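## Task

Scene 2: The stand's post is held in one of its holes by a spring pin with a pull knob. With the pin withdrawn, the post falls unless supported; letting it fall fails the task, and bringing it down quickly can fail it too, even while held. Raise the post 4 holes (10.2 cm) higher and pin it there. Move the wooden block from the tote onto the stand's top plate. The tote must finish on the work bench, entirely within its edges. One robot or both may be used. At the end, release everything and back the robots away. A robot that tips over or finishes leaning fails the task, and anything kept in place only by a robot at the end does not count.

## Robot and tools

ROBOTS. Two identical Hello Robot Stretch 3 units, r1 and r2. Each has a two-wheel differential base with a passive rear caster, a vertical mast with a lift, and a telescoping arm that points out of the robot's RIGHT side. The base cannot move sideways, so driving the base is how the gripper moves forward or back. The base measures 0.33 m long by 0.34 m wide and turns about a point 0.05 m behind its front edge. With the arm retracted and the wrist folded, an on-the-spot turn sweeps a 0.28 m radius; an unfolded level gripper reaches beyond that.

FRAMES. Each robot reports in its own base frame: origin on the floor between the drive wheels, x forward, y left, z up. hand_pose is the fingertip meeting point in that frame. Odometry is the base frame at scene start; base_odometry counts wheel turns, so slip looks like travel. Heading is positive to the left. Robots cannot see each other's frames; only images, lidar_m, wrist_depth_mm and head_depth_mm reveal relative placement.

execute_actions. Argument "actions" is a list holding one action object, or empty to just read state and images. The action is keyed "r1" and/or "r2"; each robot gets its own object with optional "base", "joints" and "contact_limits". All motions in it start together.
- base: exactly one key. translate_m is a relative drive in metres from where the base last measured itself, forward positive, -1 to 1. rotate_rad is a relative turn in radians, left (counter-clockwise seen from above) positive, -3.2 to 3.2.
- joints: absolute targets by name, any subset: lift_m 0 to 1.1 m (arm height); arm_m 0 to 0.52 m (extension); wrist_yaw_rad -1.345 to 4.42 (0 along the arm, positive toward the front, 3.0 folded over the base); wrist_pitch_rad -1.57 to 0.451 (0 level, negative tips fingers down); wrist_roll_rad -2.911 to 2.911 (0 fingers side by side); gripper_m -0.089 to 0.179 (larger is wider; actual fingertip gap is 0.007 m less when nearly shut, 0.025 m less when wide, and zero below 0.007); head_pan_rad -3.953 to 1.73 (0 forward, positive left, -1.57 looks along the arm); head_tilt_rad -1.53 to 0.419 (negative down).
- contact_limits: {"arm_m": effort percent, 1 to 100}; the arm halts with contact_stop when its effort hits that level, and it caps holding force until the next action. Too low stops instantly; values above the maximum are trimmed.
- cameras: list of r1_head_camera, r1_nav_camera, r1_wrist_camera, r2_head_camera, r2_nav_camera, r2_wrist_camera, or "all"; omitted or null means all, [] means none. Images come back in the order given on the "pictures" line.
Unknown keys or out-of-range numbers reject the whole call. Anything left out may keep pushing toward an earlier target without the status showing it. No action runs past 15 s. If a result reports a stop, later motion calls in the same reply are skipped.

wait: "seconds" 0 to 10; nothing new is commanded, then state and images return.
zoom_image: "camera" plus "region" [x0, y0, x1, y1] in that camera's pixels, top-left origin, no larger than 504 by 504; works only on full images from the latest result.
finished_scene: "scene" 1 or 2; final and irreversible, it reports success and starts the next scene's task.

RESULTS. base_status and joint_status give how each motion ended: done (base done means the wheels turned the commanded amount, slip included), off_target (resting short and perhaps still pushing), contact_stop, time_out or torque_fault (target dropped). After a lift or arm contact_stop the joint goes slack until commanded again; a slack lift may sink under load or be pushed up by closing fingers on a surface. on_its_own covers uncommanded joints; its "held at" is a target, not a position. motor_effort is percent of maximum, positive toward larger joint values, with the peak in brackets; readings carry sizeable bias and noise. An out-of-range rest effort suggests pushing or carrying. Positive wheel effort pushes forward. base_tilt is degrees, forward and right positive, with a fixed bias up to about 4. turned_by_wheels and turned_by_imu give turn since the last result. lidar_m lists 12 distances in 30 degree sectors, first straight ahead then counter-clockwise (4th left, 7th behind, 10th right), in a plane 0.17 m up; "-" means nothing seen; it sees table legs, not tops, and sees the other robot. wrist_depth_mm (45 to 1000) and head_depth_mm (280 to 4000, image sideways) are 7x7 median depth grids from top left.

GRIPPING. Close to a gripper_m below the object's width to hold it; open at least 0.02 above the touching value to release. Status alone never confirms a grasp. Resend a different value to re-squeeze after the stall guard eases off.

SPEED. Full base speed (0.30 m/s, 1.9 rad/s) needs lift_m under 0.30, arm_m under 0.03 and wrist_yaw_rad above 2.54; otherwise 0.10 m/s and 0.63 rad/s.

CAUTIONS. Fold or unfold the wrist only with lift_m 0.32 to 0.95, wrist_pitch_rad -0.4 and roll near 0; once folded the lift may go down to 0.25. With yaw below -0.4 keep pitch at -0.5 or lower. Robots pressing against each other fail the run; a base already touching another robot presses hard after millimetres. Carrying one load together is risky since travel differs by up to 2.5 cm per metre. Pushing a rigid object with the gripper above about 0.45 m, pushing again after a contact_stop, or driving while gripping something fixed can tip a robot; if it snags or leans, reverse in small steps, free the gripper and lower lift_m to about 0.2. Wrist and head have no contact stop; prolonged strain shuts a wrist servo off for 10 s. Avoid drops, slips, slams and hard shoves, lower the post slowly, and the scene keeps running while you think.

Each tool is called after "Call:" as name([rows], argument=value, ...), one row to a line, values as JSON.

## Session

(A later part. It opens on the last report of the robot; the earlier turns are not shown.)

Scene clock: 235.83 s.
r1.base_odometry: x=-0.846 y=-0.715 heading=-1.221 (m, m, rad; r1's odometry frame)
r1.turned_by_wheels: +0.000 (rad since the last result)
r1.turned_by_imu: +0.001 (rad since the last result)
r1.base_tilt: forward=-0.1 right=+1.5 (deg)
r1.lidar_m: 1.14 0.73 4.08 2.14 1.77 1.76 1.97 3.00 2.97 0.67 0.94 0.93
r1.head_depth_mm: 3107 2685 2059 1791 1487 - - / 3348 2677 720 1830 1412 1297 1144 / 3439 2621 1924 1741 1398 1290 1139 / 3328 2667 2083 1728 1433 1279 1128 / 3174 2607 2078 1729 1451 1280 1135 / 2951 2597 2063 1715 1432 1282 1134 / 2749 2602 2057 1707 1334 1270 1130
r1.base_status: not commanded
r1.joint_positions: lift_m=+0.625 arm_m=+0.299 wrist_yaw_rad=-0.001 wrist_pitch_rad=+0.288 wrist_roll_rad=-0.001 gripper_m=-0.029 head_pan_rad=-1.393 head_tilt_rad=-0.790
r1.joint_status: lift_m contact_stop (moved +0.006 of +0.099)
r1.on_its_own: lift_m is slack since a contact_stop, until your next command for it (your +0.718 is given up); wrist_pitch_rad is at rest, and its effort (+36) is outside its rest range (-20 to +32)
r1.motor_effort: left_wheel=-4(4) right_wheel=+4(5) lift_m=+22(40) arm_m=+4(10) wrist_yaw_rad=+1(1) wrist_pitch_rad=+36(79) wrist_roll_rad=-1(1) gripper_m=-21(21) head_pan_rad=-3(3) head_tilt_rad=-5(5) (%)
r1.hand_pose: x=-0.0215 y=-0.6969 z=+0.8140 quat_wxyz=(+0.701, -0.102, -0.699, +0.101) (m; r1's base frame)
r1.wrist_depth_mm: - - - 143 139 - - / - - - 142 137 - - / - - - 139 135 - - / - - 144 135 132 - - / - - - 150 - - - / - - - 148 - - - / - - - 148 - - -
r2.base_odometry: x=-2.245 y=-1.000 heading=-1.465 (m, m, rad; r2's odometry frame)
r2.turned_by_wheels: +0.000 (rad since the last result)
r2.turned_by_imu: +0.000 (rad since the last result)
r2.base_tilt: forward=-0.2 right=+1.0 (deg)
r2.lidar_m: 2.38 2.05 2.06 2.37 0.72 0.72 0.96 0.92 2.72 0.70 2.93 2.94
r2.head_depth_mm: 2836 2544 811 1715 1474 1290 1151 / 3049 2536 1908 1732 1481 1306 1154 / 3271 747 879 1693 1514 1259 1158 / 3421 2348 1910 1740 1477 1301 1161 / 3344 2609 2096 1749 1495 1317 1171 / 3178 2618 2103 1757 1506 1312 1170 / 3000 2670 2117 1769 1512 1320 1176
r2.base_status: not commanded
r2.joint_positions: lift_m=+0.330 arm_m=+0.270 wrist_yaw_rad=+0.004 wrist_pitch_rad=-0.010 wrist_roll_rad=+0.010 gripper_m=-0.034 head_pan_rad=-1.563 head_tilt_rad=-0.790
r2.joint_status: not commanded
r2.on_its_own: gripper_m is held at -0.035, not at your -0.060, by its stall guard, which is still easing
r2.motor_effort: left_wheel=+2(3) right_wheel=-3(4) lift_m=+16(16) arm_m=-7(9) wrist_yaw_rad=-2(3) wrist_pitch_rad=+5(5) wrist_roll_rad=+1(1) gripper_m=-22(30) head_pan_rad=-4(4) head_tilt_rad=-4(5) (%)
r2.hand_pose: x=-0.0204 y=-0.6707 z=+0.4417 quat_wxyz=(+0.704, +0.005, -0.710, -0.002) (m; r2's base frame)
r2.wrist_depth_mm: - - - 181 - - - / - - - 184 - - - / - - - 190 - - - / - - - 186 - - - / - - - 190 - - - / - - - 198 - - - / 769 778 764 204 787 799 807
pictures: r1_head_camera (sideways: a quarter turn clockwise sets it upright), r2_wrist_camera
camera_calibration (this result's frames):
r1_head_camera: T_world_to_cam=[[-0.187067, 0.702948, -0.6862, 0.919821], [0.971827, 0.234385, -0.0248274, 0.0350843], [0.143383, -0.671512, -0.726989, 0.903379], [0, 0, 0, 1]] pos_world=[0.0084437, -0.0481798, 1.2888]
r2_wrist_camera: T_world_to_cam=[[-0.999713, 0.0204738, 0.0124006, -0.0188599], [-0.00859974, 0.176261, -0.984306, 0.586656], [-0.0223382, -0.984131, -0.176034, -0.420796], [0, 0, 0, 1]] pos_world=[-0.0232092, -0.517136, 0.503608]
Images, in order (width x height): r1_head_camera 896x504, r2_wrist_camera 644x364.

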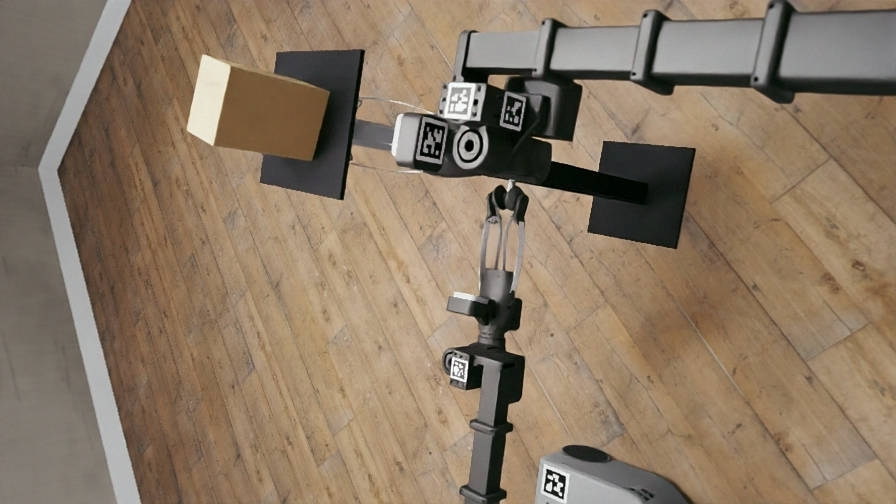

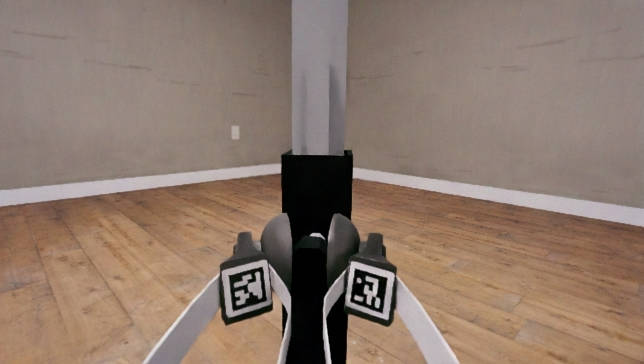

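Call:
execute_actions([
  {"r1":{"joints":{"lift_m":0.621}},"r2":{"joints":{"gripper_m":0.045}}},
], cameras=[])

Call:
execute_actions([
  {"r2":{"joints":{"arm_m":0.279,"lift_m":0.325}}},
], cameras=[])

Call:
execute_actions([
  {"r2":{"joints":{"gripper_m":-0.05}}},
], cameras=["r2_wrist_camera"])

Call:
execute_actions([
  {"r2":{"joints":{"arm_m":0.27}}},
], cameras=["r2_wrist_camera"])

Call:
execute_actions([
  {"r1":{"joints":{"lift_m":0.718}},"r2":{"joints":{"gripper_m":-0.055}}},
], cameras=["r1_head_camera","r2_wrist_camera"])

Call:
execute_actions([
  {"r2":{"joints":{"gripper_m":0.06}}},
], cameras=[])

Call:
execute_actions([
  {"r1":{"joints":{"lift_m":0.728}},"r2":{"joints":{"arm_m":0.22}}},
], cameras=[])

Call:
execute_actions([
  {"r1":{"joints":{"lift_m":0.717}},"r2":{"joints":{"arm_m":0.16}}},
], cameras=["r1_head_camera"])

Scene clock: 251.93 s.
r1.base_odometry: x=-0.846 y=-0.715 heading=-1.221 (m, m, rad; r1's odometry frame)
r1.turned_by_wheels: +0.000 (rad since the last result)
r1.turned_by_imu: +0.001 (rad since the last result)
r1.base_tilt: forward=-0.2 right=+1.5 (deg)
r1.lidar_m: 1.14 0.73 4.09 2.14 1.76 1.76 1.96 3.00 2.98 0.67 0.93 0.93
r1.head_depth_mm: 3112 2694 2078 1791 1493 1295 - / 3336 2704 722 1836 1415 1289 1149 / 3427 2644 1942 1744 1397 1291 1138 / 3329 2632 2090 1709 1466 1281 1134 / 3127 2604 2077 1712 1469 1279 1129 / 2928 2584 2062 1733 1431 1280 1123 / 2794 2563 2052 1700 1332 1262 1128
r1.base_status: not commanded
r1.joint_positions: lift_m=+0.620 arm_m=+0.300 wrist_yaw_rad=-0.002 wrist_pitch_rad=+0.300 wrist_roll_rad=-0.001 gripper_m=-0.029 head_pan_rad=-1.393 head_tilt_rad=-0.790
r1.joint_status: all done
r1.motor_effort: left_wheel=-3(4) right_wheel=+3(3) lift_m=+28(28) arm_m=+1(1) wrist_yaw_rad=+0(1) wrist_pitch_rad=+32(33) wrist_roll_rad=-1(1) gripper_m=-21(21) head_pan_rad=-3(3) head_tilt_rad=-4(4) (%)
r1.hand_pose: x=-0.0218 y=-0.6967 z=+0.8119 quat_wxyz=(+0.700, -0.106, -0.698, +0.105) (m; r1's base frame)
r1.wrist_depth_mm: - - - 144 140 - - / - - - 142 138 - - / - - - 140 136 - - / - - 102 136 107 - - / - - - 150 - - - / - - - 148 - - - / - - - 147 - - -
r2.base_odometry: x=-2.245 y=-1.000 heading=-1.465 (m, m, rad; r2's odometry frame)
r2.turned_by_wheels: +0.000 (rad since the last result)
r2.turned_by_imu: +0.000 (rad since the last result)
r2.base_tilt: forward=-0.2 right=+1.0 (deg)
r2.lidar_m: 2.37 2.06 2.05 2.37 0.72 0.72 0.96 0.92 2.72 0.70 2.93 2.94
r2.head_depth_mm: 2875 2532 815 1707 1471 1294 1151 / 3029 2551 1894 1721 1476 1307 1158 / 3264 792 855 1688 1513 1259 1161 / 3420 2359 1913 1739 1464 1306 1164 / 3335 2620 2092 1747 1499 1313 1166 / 3173 2644 2113 1750 1509 1316 1171 / 2972 2649 2120 1776 1515 1324 1174
r2.base_status: not commanded
r2.joint_positions: lift_m=+0.330 arm_m=+0.269 wrist_yaw_rad=+0.004 wrist_pitch_rad=-0.017 wrist_roll_rad=+0.010 gripper_m=+0.045 head_pan_rad=-1.563 head_tilt_rad=-0.790
r2.joint_status: all done
r2.motor_effort: left_wheel=+0(2) right_wheel=-1(3) lift_m=+16(16) arm_m=-3(6) wrist_yaw_rad=-2(3) wrist_pitch_rad=+8(8) wrist_roll_rad=+0(1) gripper_m=+1(80) head_pan_rad=-4(4) head_tilt_rad=-4(4) (%)
r2.hand_pose: x=-0.0205 y=-0.6701 z=+0.4400 quat_wxyz=(+0.704, +0.007, -0.710, -0.005) (m; r2's base frame)
r2.wrist_depth_mm: - - - 181 - - - / - - - 185 - - - / - - - 190 - - - / - - - 186 - - - / - - - 191 - - - / 999 - - 198 - - - / 766 763 758 204 767 791 803
pictures: none
No camera images: the call's "cameras" was empty. Leave "cameras" out to get every camera's image.

Scene clock: 252.77 s.
r1.base_odometry: x=-0.846 y=-0.715 heading=-1.221 (m, m, rad; r1's odometry frame)
r1.turned_by_wheels: +0.000 (rad since the last result)
r1.turned_by_imu: +0.000 (rad since the last result)
r1.base_tilt: forward=-0.1 right=+1.5 (deg)
r1.lidar_m: 1.14 0.73 4.13 2.14 1.77 1.76 1.97 3.00 2.98 0.67 0.94 0.93
r1.head_depth_mm: 3097 2695 2064 1774 1481 1300 - / 3315 2663 722 1842 1426 1293 1143 / 3490 2643 1922 1746 1408 1278 1152 / 3268 2664 2051 1708 1464 1283 1136 / 3133 2644 2058 1713 1442 1280 1131 / 2973 2623 2051 1711 1461 1279 1130 / 2805 2583 2053 1711 1338 1264 1128
r1.base_status: not commanded
r1.joint_positions: lift_m=+0.620 arm_m=+0.300 wrist_yaw_rad=-0.002 wrist_pitch_rad=+0.300 wrist_roll_rad=-0.001 gripper_m=-0.029 head_pan_rad=-1.393 head_tilt_rad=-0.790
r1.joint_status: not commanded
r1.motor_effort: left_wheel=-3(3) right_wheel=+2(3) lift_m=+28(28) arm_m=+1(1) wrist_yaw_rad=+1(1) wrist_pitch_rad=+32(33) wrist_roll_rad=+0(1) gripper_m=-21(21) head_pan_rad=-3(3) head_tilt_rad=-5(4) (%)
r1.hand_pose: x=-0.0218 y=-0.6967 z=+0.8119 quat_wxyz=(+0.700, -0.106, -0.698, +0.105) (m; r1's base frame)
r1.wrist_depth_mm: - - - 144 140 - - / - - - 142 138 - - / - - - 140 136 - - / - - 102 135 107 - - / - - - 150 - - - / - - - 148 - - - / - - - 147 - - -
r2.base_odometry: x=-2.245 y=-1.000 heading=-1.465 (m, m, rad; r2's odometry frame)
r2.turned_by_wheels: +0.000 (rad since the last result)
r2.turned_by_imu: +0.000 (rad since the last result)
r2.base_tilt: forward=-0.3 right=+1.0 (deg)
r2.lidar_m: 2.39 2.05 2.06 2.38 0.72 0.72 0.96 0.92 2.72 0.70 2.94 2.94
r2.head_depth_mm: 2858 2528 816 1710 1473 1290 1149 / 3041 2562 1896 1722 1485 1305 1154 / 3248 792 857 1693 1513 1265 1155 / 3429 2356 1918 1747 1476 1308 1162 / 3346 2616 2097 1745 1492 1312 1168 / 3171 2633 2121 1758 1504 1318 1168 / 3013 2638 2129 1769 1511 1319 1175
r2.base_status: not commanded
r2.joint_positions: lift_m=+0.326 arm_m=+0.279 wrist_yaw_rad=+0.003 wrist_pitch_rad=-0.017 wrist_roll_rad=+0.010 gripper_m=+0.045 head_pan_rad=-1.563 head_tilt_rad=-0.790
r2.joint_status: all done
r2.motor_effort: left_wheel=+0(0) right_wheel=-1(1) lift_m=+15(17) arm_m=+2(2) wrist_yaw_rad=-2(2) wrist_pitch_rad=+8(9) wrist_roll_rad=+0(0) gripper_m=+1(1) head_pan_rad=-4(5) head_tilt_rad=-4(5) (%)
r2.hand_pose: x=-0.0206 y=-0.6794 z=+0.4359 quat_wxyz=(+0.704, +0.008, -0.710, -0.005) (m; r2's base frame)
r2.wrist_depth_mm: - - - 171 - - - / - - - 176 - - - / - - - 179 - - - / - - - 176 - - - / - - - 181 - - - / 981 995 - 187 - - - / 765 765 742 195 746 798 803
pictures: none
No camera images: the call's "cameras" was empty. Leave "cameras" out to get every camera's image.

Scene clock: 254.20 s.
r1.base_odometry: x=-0.846 y=-0.715 heading=-1.221 (m, m, rad; r1's odometry frame)
r1.turned_by_wheels: +0.000 (rad since the last result)
r1.turned_by_imu: +0.000 (rad since the last result)
r1.base_tilt: forward=-0.2 right=+1.5 (deg)
r1.lidar_m: 1.14 0.73 4.08 2.14 1.77 1.76 1.96 2.99 2.98 0.67 0.93 0.93
r1.head_depth_mm: 3079 2735 2058 1808 1488 1299 - / 3303 2656 723 1834 1413 1291 1138 / 3473 2658 1923 1731 1401 1281 1136 / 3243 2605 2078 1737 1464 1282 1135 / 3115 2599 2068 1718 1430 1273 1135 / 2973 2610 2078 1701 1458 1282 1128 / 2775 2586 2039 1702 1327 1266 1121
r1.base_status: not commanded
r1.joint_positions: lift_m=+0.620 arm_m=+0.300 wrist_yaw_rad=-0.002 wrist_pitch_rad=+0.300 wrist_roll_rad=-0.001 gripper_m=-0.029 head_pan_rad=-1.393 head_tilt_rad=-0.790
r1.joint_status: not commanded
r1.motor_effort: left_wheel=-3(3) right_wheel=+4(4) lift_m=+28(28) arm_m=+1(2) wrist_yaw_rad=+1(1) wrist_pitch_rad=+32(32) wrist_roll_rad=-1(1) gripper_m=-20(21) head_pan_rad=-3(3) head_tilt_rad=-5(4) (%)
r1.hand_pose: x=-0.0218 y=-0.6967 z=+0.8119 quat_wxyz=(+0.700, -0.106, -0.698, +0.105) (m; r1's base frame)
r1.wrist_depth_mm: - - - 144 140 - - / - - - 142 138 - - / - - - 140 136 - - / - - 102 136 107 - - / - - - 150 - - - / - - - 150 - - - / - - - 147 - - -
r2.base_odometry: x=-2.245 y=-1.000 heading=-1.465 (m, m, rad; r2's odometry frame)
r2.turned_by_wheels: +0.000 (rad since the last result)
r2.turned_by_imu: +0.000 (rad since the last result)
r2.base_tilt: forward=-0.2 right=+1.0 (deg)
r2.lidar_m: 2.37 2.05 2.05 2.38 0.72 0.72 0.96 0.92 2.72 0.70 2.94 2.94
r2.head_depth_mm: 2846 2547 814 1713 1470 1296 1152 / 3056 2554 1894 1716 1480 1309 1158 / 3282 795 856 1696 1517 1268 1158 / 3441 2352 1926 1741 1472 1308 1160 / 3337 2618 2087 1749 1499 1309 1169 / 3181 2630 2115 1755 1507 1312 1175 / 2963 2682 2125 1767 1516 1319 1176
r2.base_status: not commanded
r2.joint_positions: lift_m=+0.326 arm_m=+0.279 wrist_yaw_rad=-0.005 wrist_pitch_rad=-0.019 wrist_roll_rad=+0.010 gripper_m=-0.049 head_pan_rad=-1.563 head_tilt_rad=-0.790
r2.joint_status: all done
r2.motor_effort: left_wheel=-1(1) right_wheel=-2(0) lift_m=+15(15) arm_m=+2(1) wrist_yaw_rad=+3(4) wrist_pitch_rad=+9(10) wrist_roll_rad=+1(1) gripper_m=-30(100) head_pan_rad=-4(3) head_tilt_rad=-4(4) (%)
r2.hand_pose: x=-0.0227 y=-0.6794 z=+0.4354 quat_wxyz=(+0.704, +0.005, -0.710, -0.009) (m; r2's base frame)
r2.wrist_depth_mm: - - - 171 - - - / - - - 177 - - - / - - - 179 - - - / - - - 177 - - - / - - - 180 - - - / - - - 189 - - - / 743 768 746 197 789 784 773
pictures: r2_wrist_camera
camera_calibration (this result's frames):
r2_wrist_camera: T_world_to_cam=[[-0.999492, 0.0292576, 0.0126226, -0.0150057], [-0.0069887, 0.185209, -0.982674, 0.58739], [-0.0310885, -0.982264, -0.18491, -0.425533], [0, 0, 0, 1]] pos_world=[-0.0241222, -0.526337, 0.498717]
Images, in order (width x height): r2_wrist_camera 644x364.

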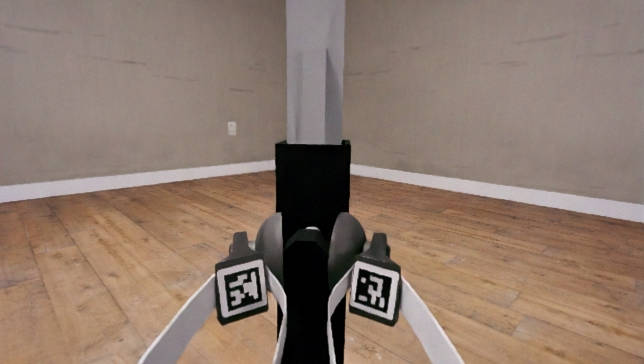

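Scene clock: 255.10 s.
r1.base_odometry: x=-0.846 y=-0.715 heading=-1.221 (m, m, rad; r1's odometry frame)
r1.turned_by_wheels: +0.000 (rad since the last result)
r1.turned_by_imu: +0.000 (rad since the last result)
r1.base_tilt: forward=-0.2 right=+1.4 (deg)
r1.lidar_m: 1.13 0.73 4.06 2.14 1.77 1.76 1.96 3.00 2.98 0.67 0.93 0.93
r1.head_depth_mm: 3092 2711 2078 1785 1484 1300 - / 3297 2686 723 1837 1430 1294 1142 / 3415 2653 1916 1730 1401 1281 1143 / 3313 2643 2075 1731 1449 1287 1133 / 3107 2634 2082 1706 1457 1273 1132 / 2965 2602 2060 1721 1435 1269 1131 / 2778 2558 2031 1693 1341 1260 1129
r1.base_status: not commanded
r1.joint_positions: lift_m=+0.620 arm_m=+0.300 wrist_yaw_rad=-0.002 wrist_pitch_rad=+0.300 wrist_roll_rad=-0.001 gripper_m=-0.029 head_pan_rad=-1.393 head_tilt_rad=-0.790
r1.joint_status: not commanded
r1.motor_effort: left_wheel=-3(3) right_wheel=+4(3) lift_m=+29(28) arm_m=+1(1) wrist_yaw_rad=+1(2) wrist_pitch_rad=+32(33) wrist_roll_rad=-1(1) gripper_m=-21(20) head_pan_rad=-3(3) head_tilt_rad=-5(4) (%)
r1.hand_pose: x=-0.0218 y=-0.6967 z=+0.8119 quat_wxyz=(+0.700, -0.106, -0.698, +0.105) (m; r1's base frame)
r1.wrist_depth_mm: - - - 144 140 - - / - - - 142 138 - - / - - - 140 136 - - / - - 102 136 107 - - / - - - 150 - - - / - - - 149 - - - / - - - 147 - - -
r2.base_odometry: x=-2.245 y=-1.000 heading=-1.465 (m, m, rad; r2's odometry frame)
r2.turned_by_wheels: +0.000 (rad since the last result)
r2.turned_by_imu: +0.000 (rad since the last result)
r2.base_tilt: forward=-0.2 right=+1.1 (deg)
r2.lidar_m: 2.38 2.06 2.06 2.37 0.72 0.72 0.96 0.92 2.72 0.70 2.93 2.93
r2.head_depth_mm: 2862 2544 812 1711 1472 1293 1150 / 3049 2561 1896 1724 1480 1306 1151 / 3237 791 856 1689 1515 1259 1156 / 3408 2346 1907 1738 1481 1310 1163 / 3320 2614 2089 1744 1497 1311 1166 / 3157 2626 2102 1767 1510 1324 1170 / 2994 2658 2111 1763 1513 1324 1178
r2.base_status: not commanded
r2.joint_positions: lift_m=+0.326 arm_m=+0.271 wrist_yaw_rad=+0.004 wrist_pitch_rad=-0.017 wrist_roll_rad=+0.010 gripper_m=-0.046 head_pan_rad=-1.563 head_tilt_rad=-0.790
r2.joint_status: all done
r2.motor_effort: left_wheel=+3(3) right_wheel=-4(4) lift_m=+16(16) arm_m=-9(12) wrist_yaw_rad=-3(4) wrist_pitch_rad=+8(9) wrist_roll_rad=+0(0) gripper_m=-27(30) head_pan_rad=-4(4) head_tilt_rad=-4(4) (%)
r2.hand_pose: x=-0.0204 y=-0.6719 z=+0.4358 quat_wxyz=(+0.704, +0.008, -0.710, -0.005) (m; r2's base frame)
r2.wrist_depth_mm: - - - 179 - - - / - - - 183 - - - / - - - 187 - - - / - - - 184 - - - / - - - 186 - - - / - - - 196 - - - / 758 770 751 203 791 784 778
pictures: r2_wrist_camera
camera_calibration (this result's frames):
r2_wrist_camera: T_world_to_cam=[[-0.999712, 0.0204479, 0.0125825, -0.0188777], [-0.00861751, 0.183549, -0.982973, 0.585371], [-0.0224092, -0.982798, -0.18332, -0.418901], [0, 0, 0, 1]] pos_world=[-0.023215, -0.518753, 0.498848]
Images, in order (width x height): r2_wrist_camera 644x364.

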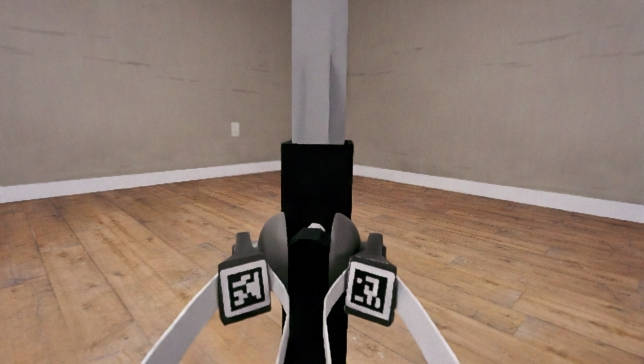

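Scene clock: 256.80 s.
r1.base_odometry: x=-0.846 y=-0.715 heading=-1.221 (m, m, rad; r1's odometry frame)
r1.turned_by_wheels: +0.000 (rad since the last result)
r1.turned_by_imu: +0.000 (rad since the last result)
r1.base_tilt: forward=-0.2 right=+1.4 (deg)
r1.lidar_m: 1.14 0.73 4.08 2.14 1.77 1.76 1.96 3.00 2.98 0.67 0.94 0.93
r1.head_depth_mm: 3088 2428 2087 - - - - / 3328 638 734 - 1474 1291 1137 / 3507 2690 2075 1727 1379 1287 1138 / 3349 2634 2086 1726 1437 1280 1134 / 3121 2625 2086 1712 1455 1289 1138 / 3007 2610 2064 1707 1436 1275 1129 / 2772 2604 2070 1711 1337 1263 1126
r1.base_status: not commanded
r1.joint_positions: lift_m=+0.717 arm_m=+0.300 wrist_yaw_rad=-0.002 wrist_pitch_rad=+0.289 wrist_roll_rad=-0.001 gripper_m=-0.029 head_pan_rad=-1.393 head_tilt_rad=-0.790
r1.joint_status: all done
r1.on_its_own: wrist_pitch_rad is at rest, and its effort (+36) is outside its rest range (-20 to +32)
r1.motor_effort: left_wheel=-3(3) right_wheel=+4(4) lift_m=+29(31) arm_m=+2(2) wrist_yaw_rad=+1(1) wrist_pitch_rad=+36(37) wrist_roll_rad=-1(1) gripper_m=-21(21) head_pan_rad=-3(3) head_tilt_rad=-5(5) (%)
r1.hand_pose: x=-0.0218 y=-0.6972 z=+0.9061 quat_wxyz=(+0.701, -0.102, -0.699, +0.101) (m; r1's base frame)
r1.wrist_depth_mm: - - - 143 139 - - / - - - 142 137 - - / - - - 139 136 - - / - - 143 130 132 - - / - - - 150 - - - / - - - 149 - - - / - - - 147 - - -
r2.base_odometry: x=-2.245 y=-1.000 heading=-1.465 (m, m, rad; r2's odometry frame)
r2.turned_by_wheels: +0.000 (rad since the last result)
r2.turned_by_imu: +0.000 (rad since the last result)
r2.base_tilt: forward=-0.3 right=+1.0 (deg)
r2.lidar_m: 2.37 2.05 2.05 2.37 0.72 0.72 0.96 0.92 2.73 0.70 2.94 2.94
r2.head_depth_mm: 2882 2357 1933 1707 1464 1288 1153 / 3058 2451 2049 1725 1482 1303 1153 / 3086 681 2004 1691 1517 1260 1158 / 3307 692 2030 1743 1481 1304 1166 / 3331 2630 2104 1742 1499 1312 1166 / 3199 2635 2106 1750 1505 1316 1171 / 2977 2649 2115 1767 1516 1319 1175
r2.base_status: not commanded
r2.joint_positions: lift_m=+0.326 arm_m=+0.271 wrist_yaw_rad=+0.004 wrist_pitch_rad=-0.017 wrist_roll_rad=+0.010 gripper_m=-0.048 head_pan_rad=-1.563 head_tilt_rad=-0.790
r2.joint_status: gripper_m off_target (ended at -0.048, target -0.055)
r2.on_its_own: gripper_m is held at -0.049, not at your -0.055, by its stall guard, which is still easing
r2.motor_effort: left_wheel=+3(3) right_wheel=-4(4) lift_m=+16(16) arm_m=-9(9) wrist_yaw_rad=-2(2) wrist_pitch_rad=+9(9) wrist_roll_rad=+0(1) gripper_m=-28(72) head_pan_rad=-4(4) head_tilt_rad=-5(4) (%)
r2.hand_pose: x=-0.0204 y=-0.6719 z=+0.4358 quat_wxyz=(+0.704, +0.008, -0.710, -0.005) (m; r2's base frame)
r2.wrist_depth_mm: - - - 177 - - - / - - - 182 - - - / - - - 186 - - - / - - - 184 - - - / - - - 187 - - - / 985 961 - 198 - - - / 748 765 767 203 784 784 774
pictures: r1_head_camera (sideways: a quarter turn clockwise sets it upright), r2_wrist_camera
camera_calibration (this result's frames):
r1_head_camera: T_world_to_cam=[[-0.187067, 0.702948, -0.6862, 0.919821], [0.971827, 0.234385, -0.0248274, 0.0350843], [0.143383, -0.671512, -0.726989, 0.903379], [0, 0, 0, 1]] pos_world=[0.0084437, -0.0481798, 1.2888]
r2_wrist_camera: T_world_to_cam=[[-0.999712, 0.0204305, 0.0125826, -0.0188849], [-0.00862081, 0.183549, -0.982973, 0.58537], [-0.0223922, -0.982798, -0.18332, -0.418901], [0, 0, 0, 1]] pos_world=[-0.0232132, -0.518753, 0.498848]
Images, in order (width x height): r1_head_camera 896x504, r2_wrist_camera 644x364.

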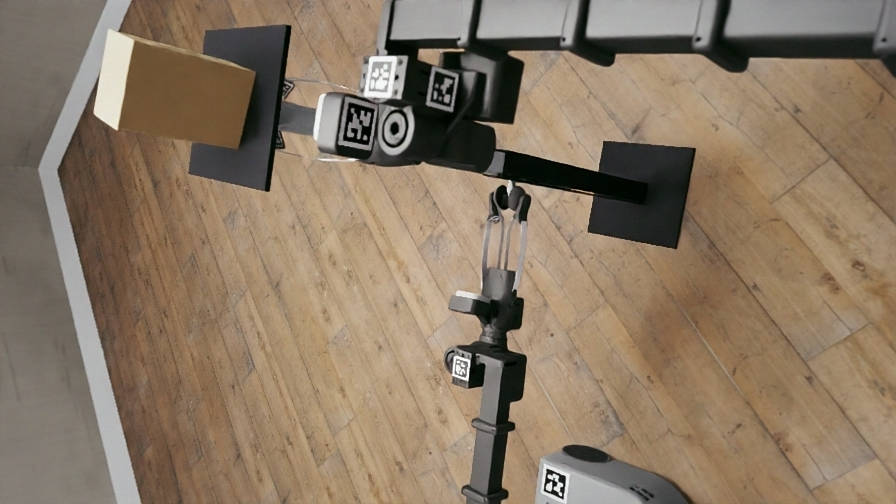

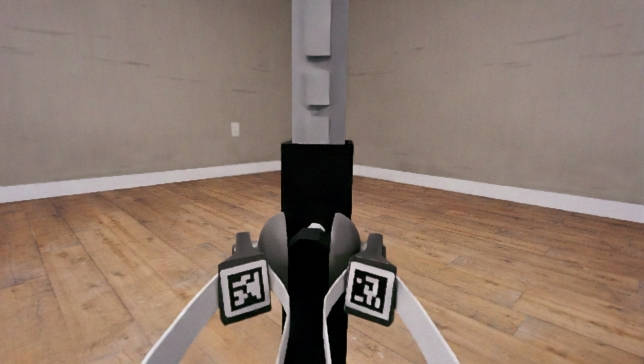

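Scene clock: 258.37 s.
r1.base_odometry: x=-0.846 y=-0.715 heading=-1.221 (m, m, rad; r1's odometry frame)
r1.turned_by_wheels: +0.000 (rad since the last result)
r1.turned_by_imu: +0.000 (rad since the last result)
r1.base_tilt: forward=-0.1 right=+1.5 (deg)
r1.lidar_m: 1.14 0.73 4.09 2.13 1.77 1.76 1.96 2.99 2.98 0.67 0.94 0.92
r1.head_depth_mm: 3121 2433 2051 - - - - / 3312 638 735 - 1486 1291 1145 / 3429 2633 2064 1718 1379 1286 1141 / 3356 2609 2100 1727 1475 1296 1142 / 3143 2636 2066 1718 1469 1274 1125 / 3004 2590 2073 1696 1437 1276 1129 / 2798 2595 2042 1705 1334 1265 1123
r1.base_status: not commanded
r1.joint_positions: lift_m=+0.717 arm_m=+0.300 wrist_yaw_rad=-0.002 wrist_pitch_rad=+0.289 wrist_roll_rad=-0.001 gripper_m=-0.029 head_pan_rad=-1.393 head_tilt_rad=-0.790
r1.joint_status: not commanded
r1.on_its_own: wrist_pitch_rad is at rest, and its effort (+36) is outside its rest range (-20 to +32)
r1.motor_effort: left_wheel=-3(3) right_wheel=+4(3) lift_m=+29(29) arm_m=+1(2) wrist_yaw_rad=+1(1) wrist_pitch_rad=+36(36) wrist_roll_rad=-1(1) gripper_m=-20(21) head_pan_rad=-3(3) head_tilt_rad=-4(5) (%)
r1.hand_pose: x=-0.0218 y=-0.6972 z=+0.9061 quat_wxyz=(+0.701, -0.102, -0.699, +0.101) (m; r1's base frame)
r1.wrist_depth_mm: - - - 143 139 - - / - - - 141 137 - - / - - - 139 135 - - / - - 144 131 132 - - / - - - 151 - - - / - - - 149 - - - / - - - 147 - - -
r2.base_odometry: x=-2.245 y=-1.000 heading=-1.465 (m, m, rad; r2's odometry frame)
r2.turned_by_wheels: +0.000 (rad since the last result)
r2.turned_by_imu: +0.000 (rad since the last result)
r2.base_tilt: forward=-0.2 right=+1.0 (deg)
r2.lidar_m: 2.38 2.06 2.05 2.37 0.72 0.72 0.96 0.92 2.72 0.70 2.93 2.93
r2.head_depth_mm: 2854 2373 1941 1715 1469 1288 1150 / 3072 2462 2040 1720 1483 1313 1153 / 3088 682 2014 1691 1514 1252 1156 / 3291 693 2021 1737 1475 1309 1162 / 3323 2620 2082 1751 1498 1317 1165 / 3161 2633 2116 1750 1506 1315 1171 / 2995 2651 2128 1763 1511 1325 1178
r2.base_status: not commanded
r2.joint_positions: lift_m=+0.326 arm_m=+0.270 wrist_yaw_rad=+0.004 wrist_pitch_rad=-0.017 wrist_roll_rad=+0.010 gripper_m=+0.060 head_pan_rad=-1.563 head_tilt_rad=-0.790
r2.joint_status: all done
r2.motor_effort: left_wheel=+0(3) right_wheel=-1(4) lift_m=+16(16) arm_m=-4(9) wrist_yaw_rad=-2(2) wrist_pitch_rad=+9(9) wrist_roll_rad=+1(1) gripper_m=+1(79) head_pan_rad=-4(4) head_tilt_rad=-4(4) (%)
r2.hand_pose: x=-0.0205 y=-0.6711 z=+0.4358 quat_wxyz=(+0.704, +0.008, -0.710, -0.005) (m; r2's base frame)
r2.wrist_depth_mm: - - - 180 - - - / - - - 184 - - - / - - - 187 - - - / - - - 185 - - - / - - - 189 - - - / 998 999 - 198 - - - / 757 767 764 204 723 791 783
pictures: none
No camera images: the call's "cameras" was empty. Leave "cameras" out to get every camera's image.

Scene clock: 259.83 s.
r1.base_odometry: x=-0.846 y=-0.715 heading=-1.221 (m, m, rad; r1's odometry frame)
r1.turned_by_wheels: +0.000 (rad since the last result)
r1.turned_by_imu: +0.000 (rad since the last result)
r1.base_tilt: forward=-0.2 right=+1.5 (deg)
r1.lidar_m: 1.14 0.73 4.10 2.15 1.77 1.76 1.96 3.00 2.97 0.67 0.94 0.92
r1.head_depth_mm: 3107 2413 2112 - 1507 - - / 3329 638 727 - 1483 1286 1142 / 3395 2675 2085 1709 1413 1291 1138 / 3263 2638 2086 1725 1438 1285 1132 / 3096 2636 2063 1711 1460 1268 1136 / 2958 2590 2080 1699 1450 1279 1131 / 2819 2573 2055 1708 1330 1272 1122
r1.base_status: not commanded
r1.joint_positions: lift_m=+0.727 arm_m=+0.299 wrist_yaw_rad=-0.001 wrist_pitch_rad=+0.266 wrist_roll_rad=-0.001 gripper_m=-0.029 head_pan_rad=-1.393 head_tilt_rad=-0.790
r1.joint_status: all done
r1.on_its_own: wrist_pitch_rad is at rest, and its effort (+43) is outside its rest range (-20 to +32)
r1.motor_effort: left_wheel=-3(3) right_wheel=+3(3) lift_m=+31(30) arm_m=+4(4) wrist_yaw_rad=+1(1) wrist_pitch_rad=+43(45) wrist_roll_rad=-1(1) gripper_m=-20(21) head_pan_rad=-3(3) head_tilt_rad=-5(5) (%)
r1.hand_pose: x=-0.0218 y=-0.6980 z=+0.9100 quat_wxyz=(+0.702, -0.094, -0.700, +0.093) (m; r1's base frame)
r1.wrist_depth_mm: - - - 141 136 - - / - - - 139 135 - - / - - - 138 134 - - / - - 141 135 132 - - / - - - 150 - - - / - - - 149 - - - / - - - 148 - - -
r2.base_odometry: x=-2.245 y=-1.000 heading=-1.465 (m, m, rad; r2's odometry frame)
r2.turned_by_wheels: +0.000 (rad since the last result)
r2.turned_by_imu: +0.000 (rad since the last result)
r2.base_tilt: forward=-0.3 right=+1.0 (deg)
r2.lidar_m: 2.38 2.05 2.05 2.37 0.72 0.72 0.95 0.92 2.72 0.70 2.94 2.93
r2.head_depth_mm: 2850 2374 1939 1712 1473 1291 1152 / 3044 2476 2055 1720 1477 1316 1168 / 3095 696 2016 1688 1443 - 1160 / 3177 728 2024 1740 1462 1303 1161 / 3324 2591 2088 1748 1501 1310 1167 / 3183 2632 2114 1759 1505 1315 1171 / 3005 2686 2112 1764 1507 1319 1172
r2.base_status: not commanded
r2.joint_positions: lift_m=+0.326 arm_m=+0.220 wrist_yaw_rad=+0.003 wrist_pitch_rad=-0.017 wrist_roll_rad=+0.010 gripper_m=+0.060 head_pan_rad=-1.563 head_tilt_rad=-0.790
r2.joint_status: all done
r2.motor_effort: left_wheel=+0(0) right_wheel=-1(1) lift_m=+16(16) arm_m=-3(3) wrist_yaw_rad=-1(3) wrist_pitch_rad=+9(9) wrist_roll_rad=+0(0) gripper_m=+1(1) head_pan_rad=-4(4) head_tilt_rad=-4(5) (%)
r2.hand_pose: x=-0.0206 y=-0.6211 z=+0.4358 quat_wxyz=(+0.704, +0.008, -0.710, -0.005) (m; r2's base frame)
r2.wrist_depth_mm: - - - - - - - / - - - - - - - / - - - - - - - / - - - 239 - - - / - - - 245 - - - / - 984 - 254 - - - / 753 764 776 263 737 791 791
pictures: none
No camera images: the call's "cameras" was empty. Leave "cameras" out to get every camera's image.

Scene clock: 261.43 s.
r1.base_odometry: x=-0.846 y=-0.715 heading=-1.221 (m, m, rad; r1's odometry frame)
r1.turned_by_wheels: +0.000 (rad since the last result)
r1.turned_by_imu: +0.000 (rad since the last result)
r1.base_tilt: forward=-0.2 right=+1.4 (deg)
r1.lidar_m: 1.14 0.73 4.11 2.14 1.77 1.76 1.96 3.00 2.98 0.67 0.94 0.92
r1.head_depth_mm: 3091 2432 2073 - - - - / 3325 638 739 - 1481 1293 1142 / 3469 2616 2060 1724 1401 1280 1136 / 3332 2675 2091 1722 1454 1279 1127 / 3117 2647 2076 1718 1440 1280 1133 / 2944 2609 2078 1662 1462 1274 1130 / 2772 2554 2056 1691 1333 1265 1125
r1.base_status: not commanded
r1.joint_positions: lift_m=+0.717 arm_m=+0.300 wrist_yaw_rad=-0.002 wrist_pitch_rad=+0.302 wrist_roll_rad=-0.001 gripper_m=-0.029 head_pan_rad=-1.393 head_tilt_rad=-0.790
r1.joint_status: all done
r1.motor_effort: left_wheel=-3(2) right_wheel=+3(3) lift_m=+21(27) arm_m=+3(4) wrist_yaw_rad=+1(0) wrist_pitch_rad=+32(43) wrist_roll_rad=-1(1) gripper_m=-20(21) head_pan_rad=-3(3) head_tilt_rad=-5(5) (%)
r1.hand_pose: x=-0.0218 y=-0.6964 z=+0.9088 quat_wxyz=(+0.700, -0.107, -0.698, +0.105) (m; r1's base frame)
r1.wrist_depth_mm: - - - 145 140 - - / - - - 142 138 - - / - - - 140 136 - - / - - 99 136 105 - - / - - - 151 - - - / - - - 149 - - - / - - - 147 - - -
r2.base_odometry: x=-2.245 y=-1.000 heading=-1.465 (m, m, rad; r2's odometry frame)
r2.turned_by_wheels: +0.000 (rad since the last result)
r2.turned_by_imu: +0.000 (rad since the last result)
r2.base_tilt: forward=-0.2 right=+1.0 (deg)
r2.lidar_m: 2.38 2.05 2.05 2.37 0.72 0.72 0.95 0.92 2.72 0.70 2.94 2.94
r2.head_depth_mm: 2873 2371 1930 1706 1478 1292 1157 / 3050 2467 2043 1731 1482 1315 1155 / 3087 696 2004 1691 1445 1349 1144 / 3304 728 2028 1730 1462 1307 1162 / 3360 2612 2101 1743 1506 1313 1166 / 3150 2611 2113 1758 1506 1317 1170 / 2990 2647 2126 1767 1513 1325 1173
r2.base_status: not commanded
r2.joint_positions: lift_m=+0.326 arm_m=+0.160 wrist_yaw_rad=+0.003 wrist_pitch_rad=-0.017 wrist_roll_rad=+0.010 gripper_m=+0.060 head_pan_rad=-1.563 head_tilt_rad=-0.790
r2.joint_status: all done
r2.motor_effort: left_wheel=-1(1) right_wheel=-1(1) lift_m=+16(16) arm_m=-3(0) wrist_yaw_rad=-2(1) wrist_pitch_rad=+9(9) wrist_roll_rad=+1(0) gripper_m=+1(1) head_pan_rad=-4(4) head_tilt_rad=-4(4) (%)
r2.hand_pose: x=-0.0207 y=-0.5611 z=+0.4358 quat_wxyz=(+0.704, +0.007, -0.710, -0.005) (m; r2's base frame)
r2.wrist_depth_mm: - - - - - - - / - - - - - - - / - - - - - - - / - - - - - - - / - - - - - - - / 983 - - 902 - - - / 758 770 770 708 737 787 800
pictures: r1_head_camera (sideways: a quarter turn clockwise sets it upright)
camera_calibration (this result's frames):
r1_head_camera: T_world_to_cam=[[-0.187067, 0.702948, -0.6862, 0.919821], [0.971827, 0.234385, -0.0248274, 0.0350843], [0.143383, -0.671512, -0.726989, 0.903379], [0, 0, 0, 1]] pos_world=[0.0084437, -0.0481798, 1.2888]
Images, in order (width x height): r1_head_camera 896x504.

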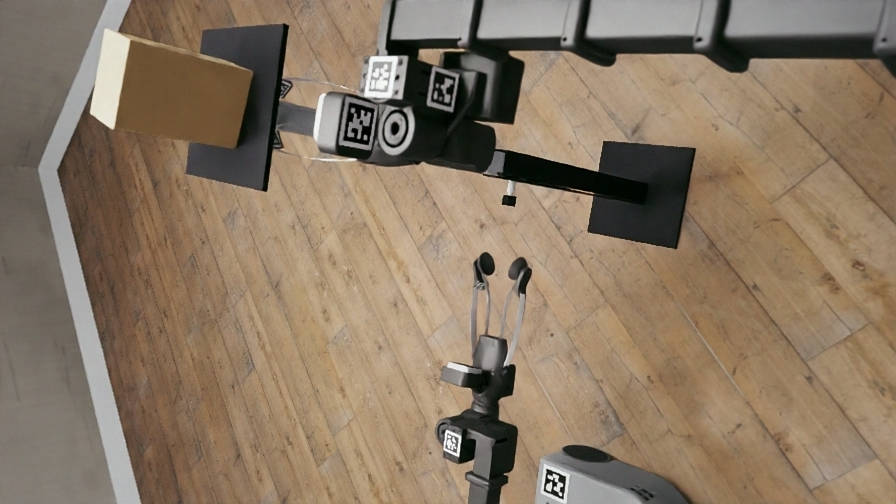

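Not yet in; needs higher.

Call:
execute_actions([
  {"r1":{"joints":{"lift_m":0.736}},"r2":{"joints":{"arm_m":0.1}}},
], cameras=[])

Call:
execute_actions([
  {"r1":{"joints":{"lift_m":0.703}},"r2":{"joints":{"arm_m":0.04}}},
], cameras=["r1_head_camera"])

Scene clock: 268.63 s.
r1.base_odometry: x=-0.846 y=-0.715 heading=-1.221 (m, m, rad; r1's odometry frame)
r1.turned_by_wheels: +0.000 (rad since the last result)
r1.turned_by_imu: +0.001 (rad since the last result)
r1.base_tilt: forward=-0.1 right=+1.4 (deg)
r1.lidar_m: 1.14 0.73 4.10 2.14 1.77 1.76 1.96 3.00 2.98 0.67 0.94 0.93
r1.head_depth_mm: 3104 2449 2142 - 1492 1312 1152 / 3351 637 1390 - 1488 1291 1144 / 3430 2684 2103 1732 1401 1285 1138 / 3333 2665 2082 1732 1471 1281 1135 / 3102 2616 2077 1724 1477 1281 1133 / 2981 2603 2064 1713 1457 1272 1131 / 2804 2555 2054 1582 1330 1268 1128
r1.base_status: not commanded
r1.joint_positions: lift_m=+0.735 arm_m=+0.299 wrist_yaw_rad=-0.001 wrist_pitch_rad=+0.260 wrist_roll_rad=-0.001 gripper_m=-0.029 head_pan_rad=-1.393 head_tilt_rad=-0.790
r1.joint_status: all done
r1.on_its_own: wrist_pitch_rad is at rest, and its effort (+45) is outside its rest range (-20 to +32)
r1.motor_effort: left_wheel=-4(3) right_wheel=+3(4) lift_m=+31(33) arm_m=+4(5) wrist_yaw_rad=+1(1) wrist_pitch_rad=+45(46) wrist_roll_rad=-1(1) gripper_m=-21(21) head_pan_rad=-3(3) head_tilt_rad=-4(5) (%)
r1.hand_pose: x=-0.0218 y=-0.6982 z=+0.9166 quat_wxyz=(+0.702, -0.092, -0.700, +0.091) (m; r1's base frame)
r1.wrist_depth_mm: - - - 140 136 - - / - - - 139 135 - - / - - - 138 134 - - / - - 141 134 132 - - / - - - 150 - - - / - - - 149 - - - / - - - 148 - - -
r2.base_odometry: x=-2.245 y=-1.000 heading=-1.465 (m, m, rad; r2's odometry frame)
r2.turned_by_wheels: +0.000 (rad since the last result)
r2.turned_by_imu: +0.000 (rad since the last result)
r2.base_tilt: forward=-0.2 right=+1.0 (deg)
r2.lidar_m: 2.38 2.05 2.05 2.37 0.72 0.72 0.96 0.92 2.72 0.70 2.94 2.94
r2.head_depth_mm: 2858 725 1996 1709 1471 1291 1151 / 3027 2324 2060 1724 1474 1293 1174 / 660 693 2014 1682 1454 1322 1129 / 3181 715 2028 1734 1468 1316 1162 / 3324 2613 2088 1745 1497 1312 1170 / 3169 2634 2107 1760 1512 1318 1175 / 3012 2655 2126 1761 1517 1325 1176
r2.base_status: not commanded
r2.joint_positions: lift_m=+0.326 arm_m=+0.100 wrist_yaw_rad=+0.003 wrist_pitch_rad=-0.017 wrist_roll_rad=+0.010 gripper_m=+0.060 head_pan_rad=-1.563 head_tilt_rad=-0.790
r2.joint_status: all done
r2.motor_effort: left_wheel=+0(0) right_wheel=-1(1) lift_m=+16(16) arm_m=-3(4) wrist_yaw_rad=-2(1) wrist_pitch_rad=+9(9) wrist_roll_rad=+0(0) gripper_m=+1(1) head_pan_rad=-4(4) head_tilt_rad=-5(4) (%)
r2.hand_pose: x=-0.0207 y=-0.5011 z=+0.4358 quat_wxyz=(+0.704, +0.007, -0.710, -0.005) (m; r2's base frame)
r2.wrist_depth_mm: - - - - - - - / - - - - - - - / - - - - - - - / - - - - - - - / - - - - - - - / 996 983 - 910 - - - / 767 779 768 741 752 800 785
pictures: none
No camera images: the call's "cameras" was empty. Leave "cameras" out to get every camera's image.

Scene clock: 270.23 s.
r1.base_odometry: x=-0.846 y=-0.715 heading=-1.221 (m, m, rad; r1's odometry frame)
r1.turned_by_wheels: +0.000 (rad since the last result)
r1.turned_by_imu: +0.000 (rad since the last result)
r1.base_tilt: forward=-0.2 right=+1.5 (deg)
r1.lidar_m: 1.14 0.73 4.09 2.14 1.77 1.76 1.96 2.99 2.98 0.67 0.94 0.93
r1.head_depth_mm: 3082 2435 2082 - - - - / 3316 635 758 - 1477 1292 1135 / 3411 2634 2117 1719 1408 1290 1141 / 3345 2625 2077 1730 1465 1277 1136 / 3110 2619 2060 1713 1460 1279 1143 / 3007 2620 2058 1708 1453 1276 1127 / 2781 2573 2046 1587 1337 1257 1124
r1.base_status: not commanded
r1.joint_positions: lift_m=+0.703 arm_m=+0.300 wrist_yaw_rad=-0.002 wrist_pitch_rad=+0.365 wrist_roll_rad=-0.001 gripper_m=-0.029 head_pan_rad=-1.393 head_tilt_rad=-0.790
r1.joint_status: all done
r1.motor_effort: left_wheel=-2(3) right_wheel=+2(3) lift_m=+15(27) arm_m=-4(5) wrist_yaw_rad=+1(1) wrist_pitch_rad=+12(45) wrist_roll_rad=-1(1) gripper_m=-21(21) head_pan_rad=-3(3) head_tilt_rad=-4(5) (%)
r1.hand_pose: x=-0.0220 y=-0.6933 z=+0.9111 quat_wxyz=(+0.696, -0.129, -0.694, +0.127) (m; r1's base frame)
r1.wrist_depth_mm: - - - 153 149 - - / - - - 148 145 - - / - - - 145 - - - / - 123 108 96 108 97 - / - - - 152 - - - / - - - 149 - - - / - - - 146 - - -
r2.base_odometry: x=-2.245 y=-1.000 heading=-1.465 (m, m, rad; r2's odometry frame)
r2.turned_by_wheels: +0.000 (rad since the last result)
r2.turned_by_imu: +0.000 (rad since the last result)
r2.base_tilt: forward=-0.3 right=+1.0 (deg)
r2.lidar_m: 2.37 2.05 2.05 2.37 0.72 0.72 0.96 0.92 2.72 0.70 2.94 2.94
r2.head_depth_mm: 2867 2290 1932 1704 1472 1290 1153 / 3045 2487 2050 1721 1476 1295 1186 / 2970 689 2005 1695 1445 1301 - / 3325 721 2081 1736 1464 1308 1162 / 3360 2623 2108 1744 1495 1308 1168 / 3180 2644 2108 1745 1499 1317 1171 / 2994 2667 2116 1763 1514 1322 1173
r2.base_status: not commanded
r2.joint_positions: lift_m=+0.326 arm_m=+0.040 wrist_yaw_rad=+0.003 wrist_pitch_rad=-0.017 wrist_roll_rad=+0.010 gripper_m=+0.060 head_pan_rad=-1.563 head_tilt_rad=-0.790
r2.joint_status: all done
r2.motor_effort: left_wheel=-1(0) right_wheel=-1(1) lift_m=+16(16) arm_m=-3(5) wrist_yaw_rad=-1(2) wrist_pitch_rad=+9(9) wrist_roll_rad=+1(0) gripper_m=+1(1) head_pan_rad=-4(4) head_tilt_rad=-4(5) (%)
r2.hand_pose: x=-0.0207 y=-0.4411 z=+0.4358 quat_wxyz=(+0.704, +0.007, -0.710, -0.005) (m; r2's base frame)
r2.wrist_depth_mm: - - - - - - - / - - - - - - - / - - - - - - - / - - - - - - - / - - - - - - - / - - - 953 - - - / 758 758 767 744 739 799 716
pictures: r1_head_camera (sideways: a quarter turn clockwise sets it upright)
camera_calibration (this result's frames):
r1_head_camera: T_world_to_cam=[[-0.18707, 0.702966, -0.68618, 0.919795], [0.971827, 0.234385, -0.0248257, 0.0350822], [0.143379, -0.671493, -0.727008, 0.903403], [0, 0, 0, 1]] pos_world=[0.00844361, -0.0481794, 1.2888]
Images, in order (width x height): r1_head_camera 896x504.

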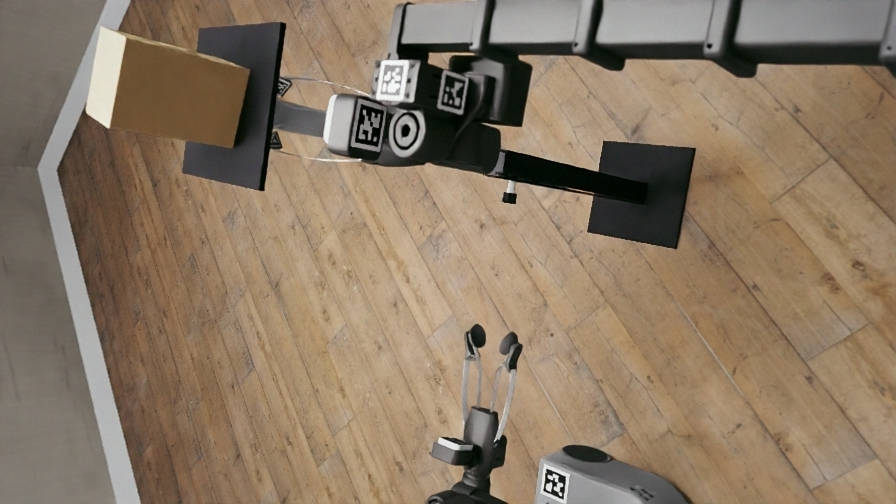

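Locked.

Call:
execute_actions([
  {"r1":{"joints":{"lift_m":0.693,"gripper_m":0.08}},"r2":{"joints":{"arm_m":0}}},
], cameras=[])

Call:
execute_actions([
  {"r1":{"joints":{"lift_m":0.66,"arm_m":0,"head_pan_rad":0.5,"head_tilt_rad":-0.4}}},
], cameras=["r1_nav_camera","r2_head_camera"])

Scene clock: 284.90 s.
r1.base_odometry: x=-0.846 y=-0.715 heading=-1.220 (m, m, rad; r1's odometry frame)
r1.turned_by_wheels: +0.000 (rad since the last result)
r1.turned_by_imu: +0.001 (rad since the last result)
r1.base_tilt: forward=-0.1 right=+1.5 (deg)
r1.lidar_m: 1.14 0.73 4.09 2.14 1.77 1.76 1.96 3.00 2.98 0.67 0.94 0.93
r1.head_depth_mm: 3030 2419 2045 - - - - / 3360 636 1931 - 1484 1286 1141 / 3460 2668 2082 1741 1403 1286 1138 / 3321 2640 2082 1733 1460 1279 1136 / 3150 2614 2074 1718 1456 1276 1141 / 2984 2623 2048 1704 1458 1276 1128 / 2794 2577 2045 1712 1324 1267 1122
r1.base_status: not commanded
r1.joint_positions: lift_m=+0.693 arm_m=+0.300 wrist_yaw_rad=-0.002 wrist_pitch_rad=+0.385 wrist_roll_rad=-0.002 gripper_m=+0.080 head_pan_rad=-1.393 head_tilt_rad=-0.790
r1.joint_status: all done
r1.motor_effort: left_wheel=-1(3) right_wheel=+0(2) lift_m=+17(17) arm_m=-2(4) wrist_yaw_rad=+1(2) wrist_pitch_rad=+5(11) wrist_roll_rad=-1(1) gripper_m=+0(86) head_pan_rad=-3(3) head_tilt_rad=-4(4) (%)
r1.hand_pose: x=-0.0219 y=-0.6918 z=+0.9057 quat_wxyz=(+0.695, -0.136, -0.693, +0.134) (m; r1's base frame)
r1.wrist_depth_mm: - - - 158 - - - / - - - 154 - - - / - 99 155 148 146 - - / - - 151 138 126 116 - / - - - 157 - - - / - - - 152 - - - / - - - 148 - - -
r2.base_odometry: x=-2.245 y=-1.000 heading=-1.465 (m, m, rad; r2's odometry frame)
r2.turned_by_wheels: +0.000 (rad since the last result)
r2.turned_by_imu: +0.000 (rad since the last result)
r2.base_tilt: forward=-0.2 right=+1.0 (deg)
r2.lidar_m: 2.38 2.05 2.05 2.38 0.72 0.72 0.96 0.92 2.71 0.70 2.94 2.93
r2.head_depth_mm: 2879 2381 1882 1717 1470 1294 1149 / 3066 2461 2007 1721 1485 1302 1159 / 3099 689 2013 1687 1452 1305 1176 / 3287 718 2076 1748 1467 1306 1162 / 3342 2606 2106 1752 1501 1313 1167 / 3169 2638 2095 1767 1507 1317 1172 / 2995 2663 2120 1770 1509 1322 1176
r2.base_status: not commanded
r2.joint_positions: lift_m=+0.326 arm_m=+0.001 wrist_yaw_rad=+0.003 wrist_pitch_rad=-0.017 wrist_roll_rad=+0.010 gripper_m=+0.060 head_pan_rad=-1.563 head_tilt_rad=-0.790
r2.joint_status: all done
joint sent to its limit — the command would take r2.arm_m past its lower limit, so that joint was sent only as far as its limit.
r2.motor_effort: left_wheel=-1(0) right_wheel=-1(0) lift_m=+16(16) arm_m=-3(1) wrist_yaw_rad=-1(2) wrist_pitch_rad=+8(8) wrist_roll_rad=+1(1) gripper_m=+1(1) head_pan_rad=-4(3) head_tilt_rad=-4(4) (%)
r2.hand_pose: x=-0.0207 y=-0.4022 z=+0.4358 quat_wxyz=(+0.704, +0.007, -0.710, -0.005) (m; r2's base frame)
r2.wrist_depth_mm: - - - - - - - / - - - - - - - / - - - - - - - / - - - - - - - / - - - - - - - / 990 - - 957 - - - / 770 767 767 731 750 801 627
pictures: none
No camera images: the call's "cameras" was empty. Leave "cameras" out to get every camera's image.

Scene clock: 288.33 s.
r1.base_odometry: x=-0.846 y=-0.715 heading=-1.220 (m, m, rad; r1's odometry frame)
r1.turned_by_wheels: +0.000 (rad since the last result)
r1.turned_by_imu: +0.001 (rad since the last result)
r1.base_tilt: forward=-0.2 right=+1.5 (deg)
r1.lidar_m: 1.14 0.73 4.08 2.14 1.77 1.76 1.96 2.99 2.98 0.67 0.94 0.93
r1.head_depth_mm: - - - 1268 1002 1582 1377 / - - - 1250 969 1678 1363 / - - 2049 1238 924 1677 1359 / - - 2011 1233 882 961 1125 / - - 2008 1218 1955 1649 1348 / - - 3713 2447 2097 1637 1336 / - - - 2864 2068 1626 1335
r1.base_status: not commanded
r1.joint_positions: lift_m=+0.660 arm_m=+0.001 wrist_yaw_rad=+0.000 wrist_pitch_rad=+0.383 wrist_roll_rad=-0.002 gripper_m=+0.080 head_pan_rad=+0.493 head_tilt_rad=-0.408
r1.joint_status: all done
r1.motor_effort: left_wheel=-1(1) right_wheel=+0(1) lift_m=+17(16) arm_m=-2(3) wrist_yaw_rad=+1(2) wrist_pitch_rad=+6(6) wrist_roll_rad=-1(0) gripper_m=+0(0) head_pan_rad=+3(36) head_tilt_rad=+4(27) (%)
r1.hand_pose: x=-0.0215 y=-0.3927 z=+0.8723 quat_wxyz=(+0.695, -0.134, -0.693, +0.134) (m; r1's base frame)
r1.wrist_depth_mm: - - - - - - - / - - - - - - - / - - - - - - - / - - - 452 - - - / - - - - - - - / - - - - - - - / - - - - - - -
r2.base_odometry: x=-2.245 y=-1.000 heading=-1.465 (m, m, rad; r2's odometry frame)
r2.turned_by_wheels: +0.000 (rad since the last result)
r2.turned_by_imu: +0.000 (rad since the last result)
r2.base_tilt: forward=-0.3 right=+1.0 (deg)
r2.lidar_m: 2.38 2.05 2.05 2.37 0.72 0.72 0.96 0.92 2.72 0.70 2.94 2.94
r2.head_depth_mm: 2877 2547 2045 1712 1473 1290 1148 / 3106 2485 2040 1718 1481 1295 1157 / 3115 688 2019 1685 1443 1296 1175 / 3248 721 2077 1739 1454 1311 1165 / 3315 2616 2094 1753 1496 1309 1166 / 3174 2632 2100 1755 1507 1317 1168 / 2984 2680 2118 1765 1506 1324 1175
r2.base_status: not commanded
r2.joint_positions: lift_m=+0.326 arm_m=+0.001 wrist_yaw_rad=+0.003 wrist_pitch_rad=-0.017 wrist_roll_rad=+0.010 gripper_m=+0.060 head_pan_rad=-1.563 head_tilt_rad=-0.790
r2.joint_status: not commanded
r2.motor_effort: left_wheel=-1(1) right_wheel=-1(1) lift_m=+16(16) arm_m=-3(3) wrist_yaw_rad=-2(2) wrist_pitch_rad=+9(9) wrist_roll_rad=+1(0) gripper_m=+1(1) head_pan_rad=-4(4) head_tilt_rad=-5(3) (%)
r2.hand_pose: x=-0.0207 y=-0.4022 z=+0.4358 quat_wxyz=(+0.704, +0.007, -0.710, -0.005) (m; r2's base frame)
r2.wrist_depth_mm: - - - - - - - / - - - - - - - / - - - - - - - / - - - - - - - / - - - - - - - / - - - 947 - - - / 765 765 765 739 757 808 631
pictures: r1_nav_camera (sideways: a quarter turn counterclockwise sets it upright), r2_head_camera (sideways: a quarter turn clockwise sets it upright)
camera_calibration (this result's frames):
r1_nav_camera: T_world_to_cam=[[0.308355, 0.20868, 0.9281, -1.17016], [0.503488, -0.863584, 0.0268936, 0.0238712], [0.807104, 0.458994, -0.371359, 0.434], [0, 0, 0, 1]] pos_world=[-0.00147599, 0.0656014, 1.24656]
r2_head_camera: T_world_to_cam=[[0.00929549, 0.732737, -0.680448, 0.905821], [0.998161, 0.0339592, 0.0502045, -0.0658667], [0.0598941, -0.679664, -0.731074, 0.908769], [0, 0, 0, 1]] pos_world=[0.00289555, -0.0438343, 1.28405]
Images, in order (width x height): r1_nav_camera 672x504, r2_head_camera 896x504.

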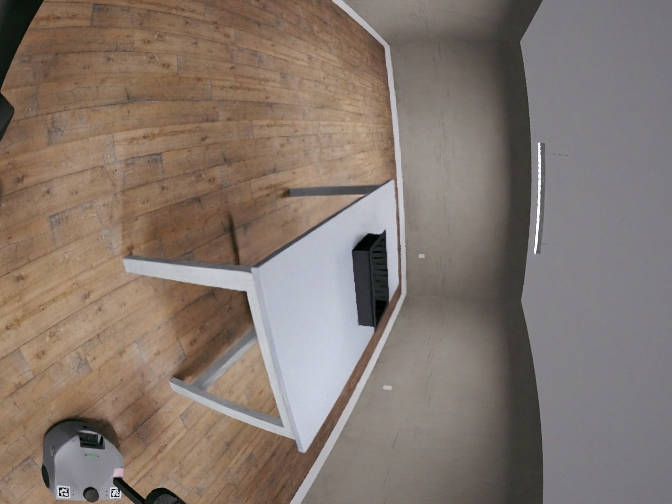

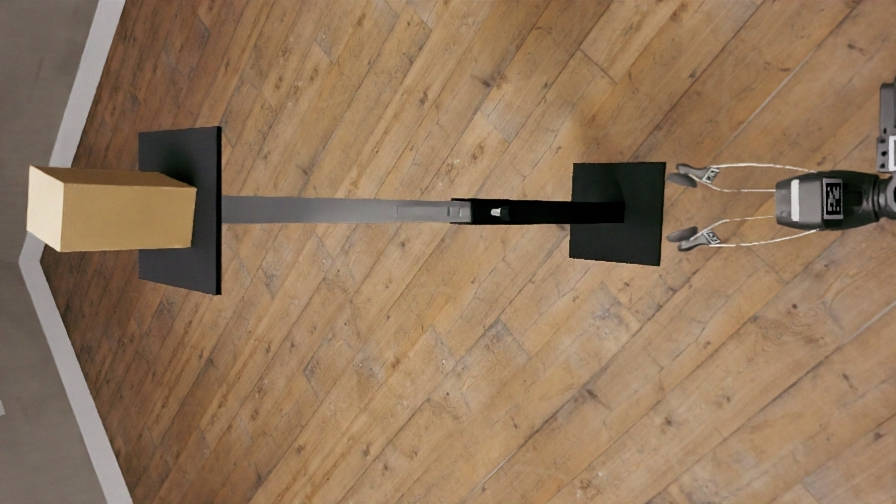

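Call:
finished_scene(scene=2)

The scene is finished: the task was done.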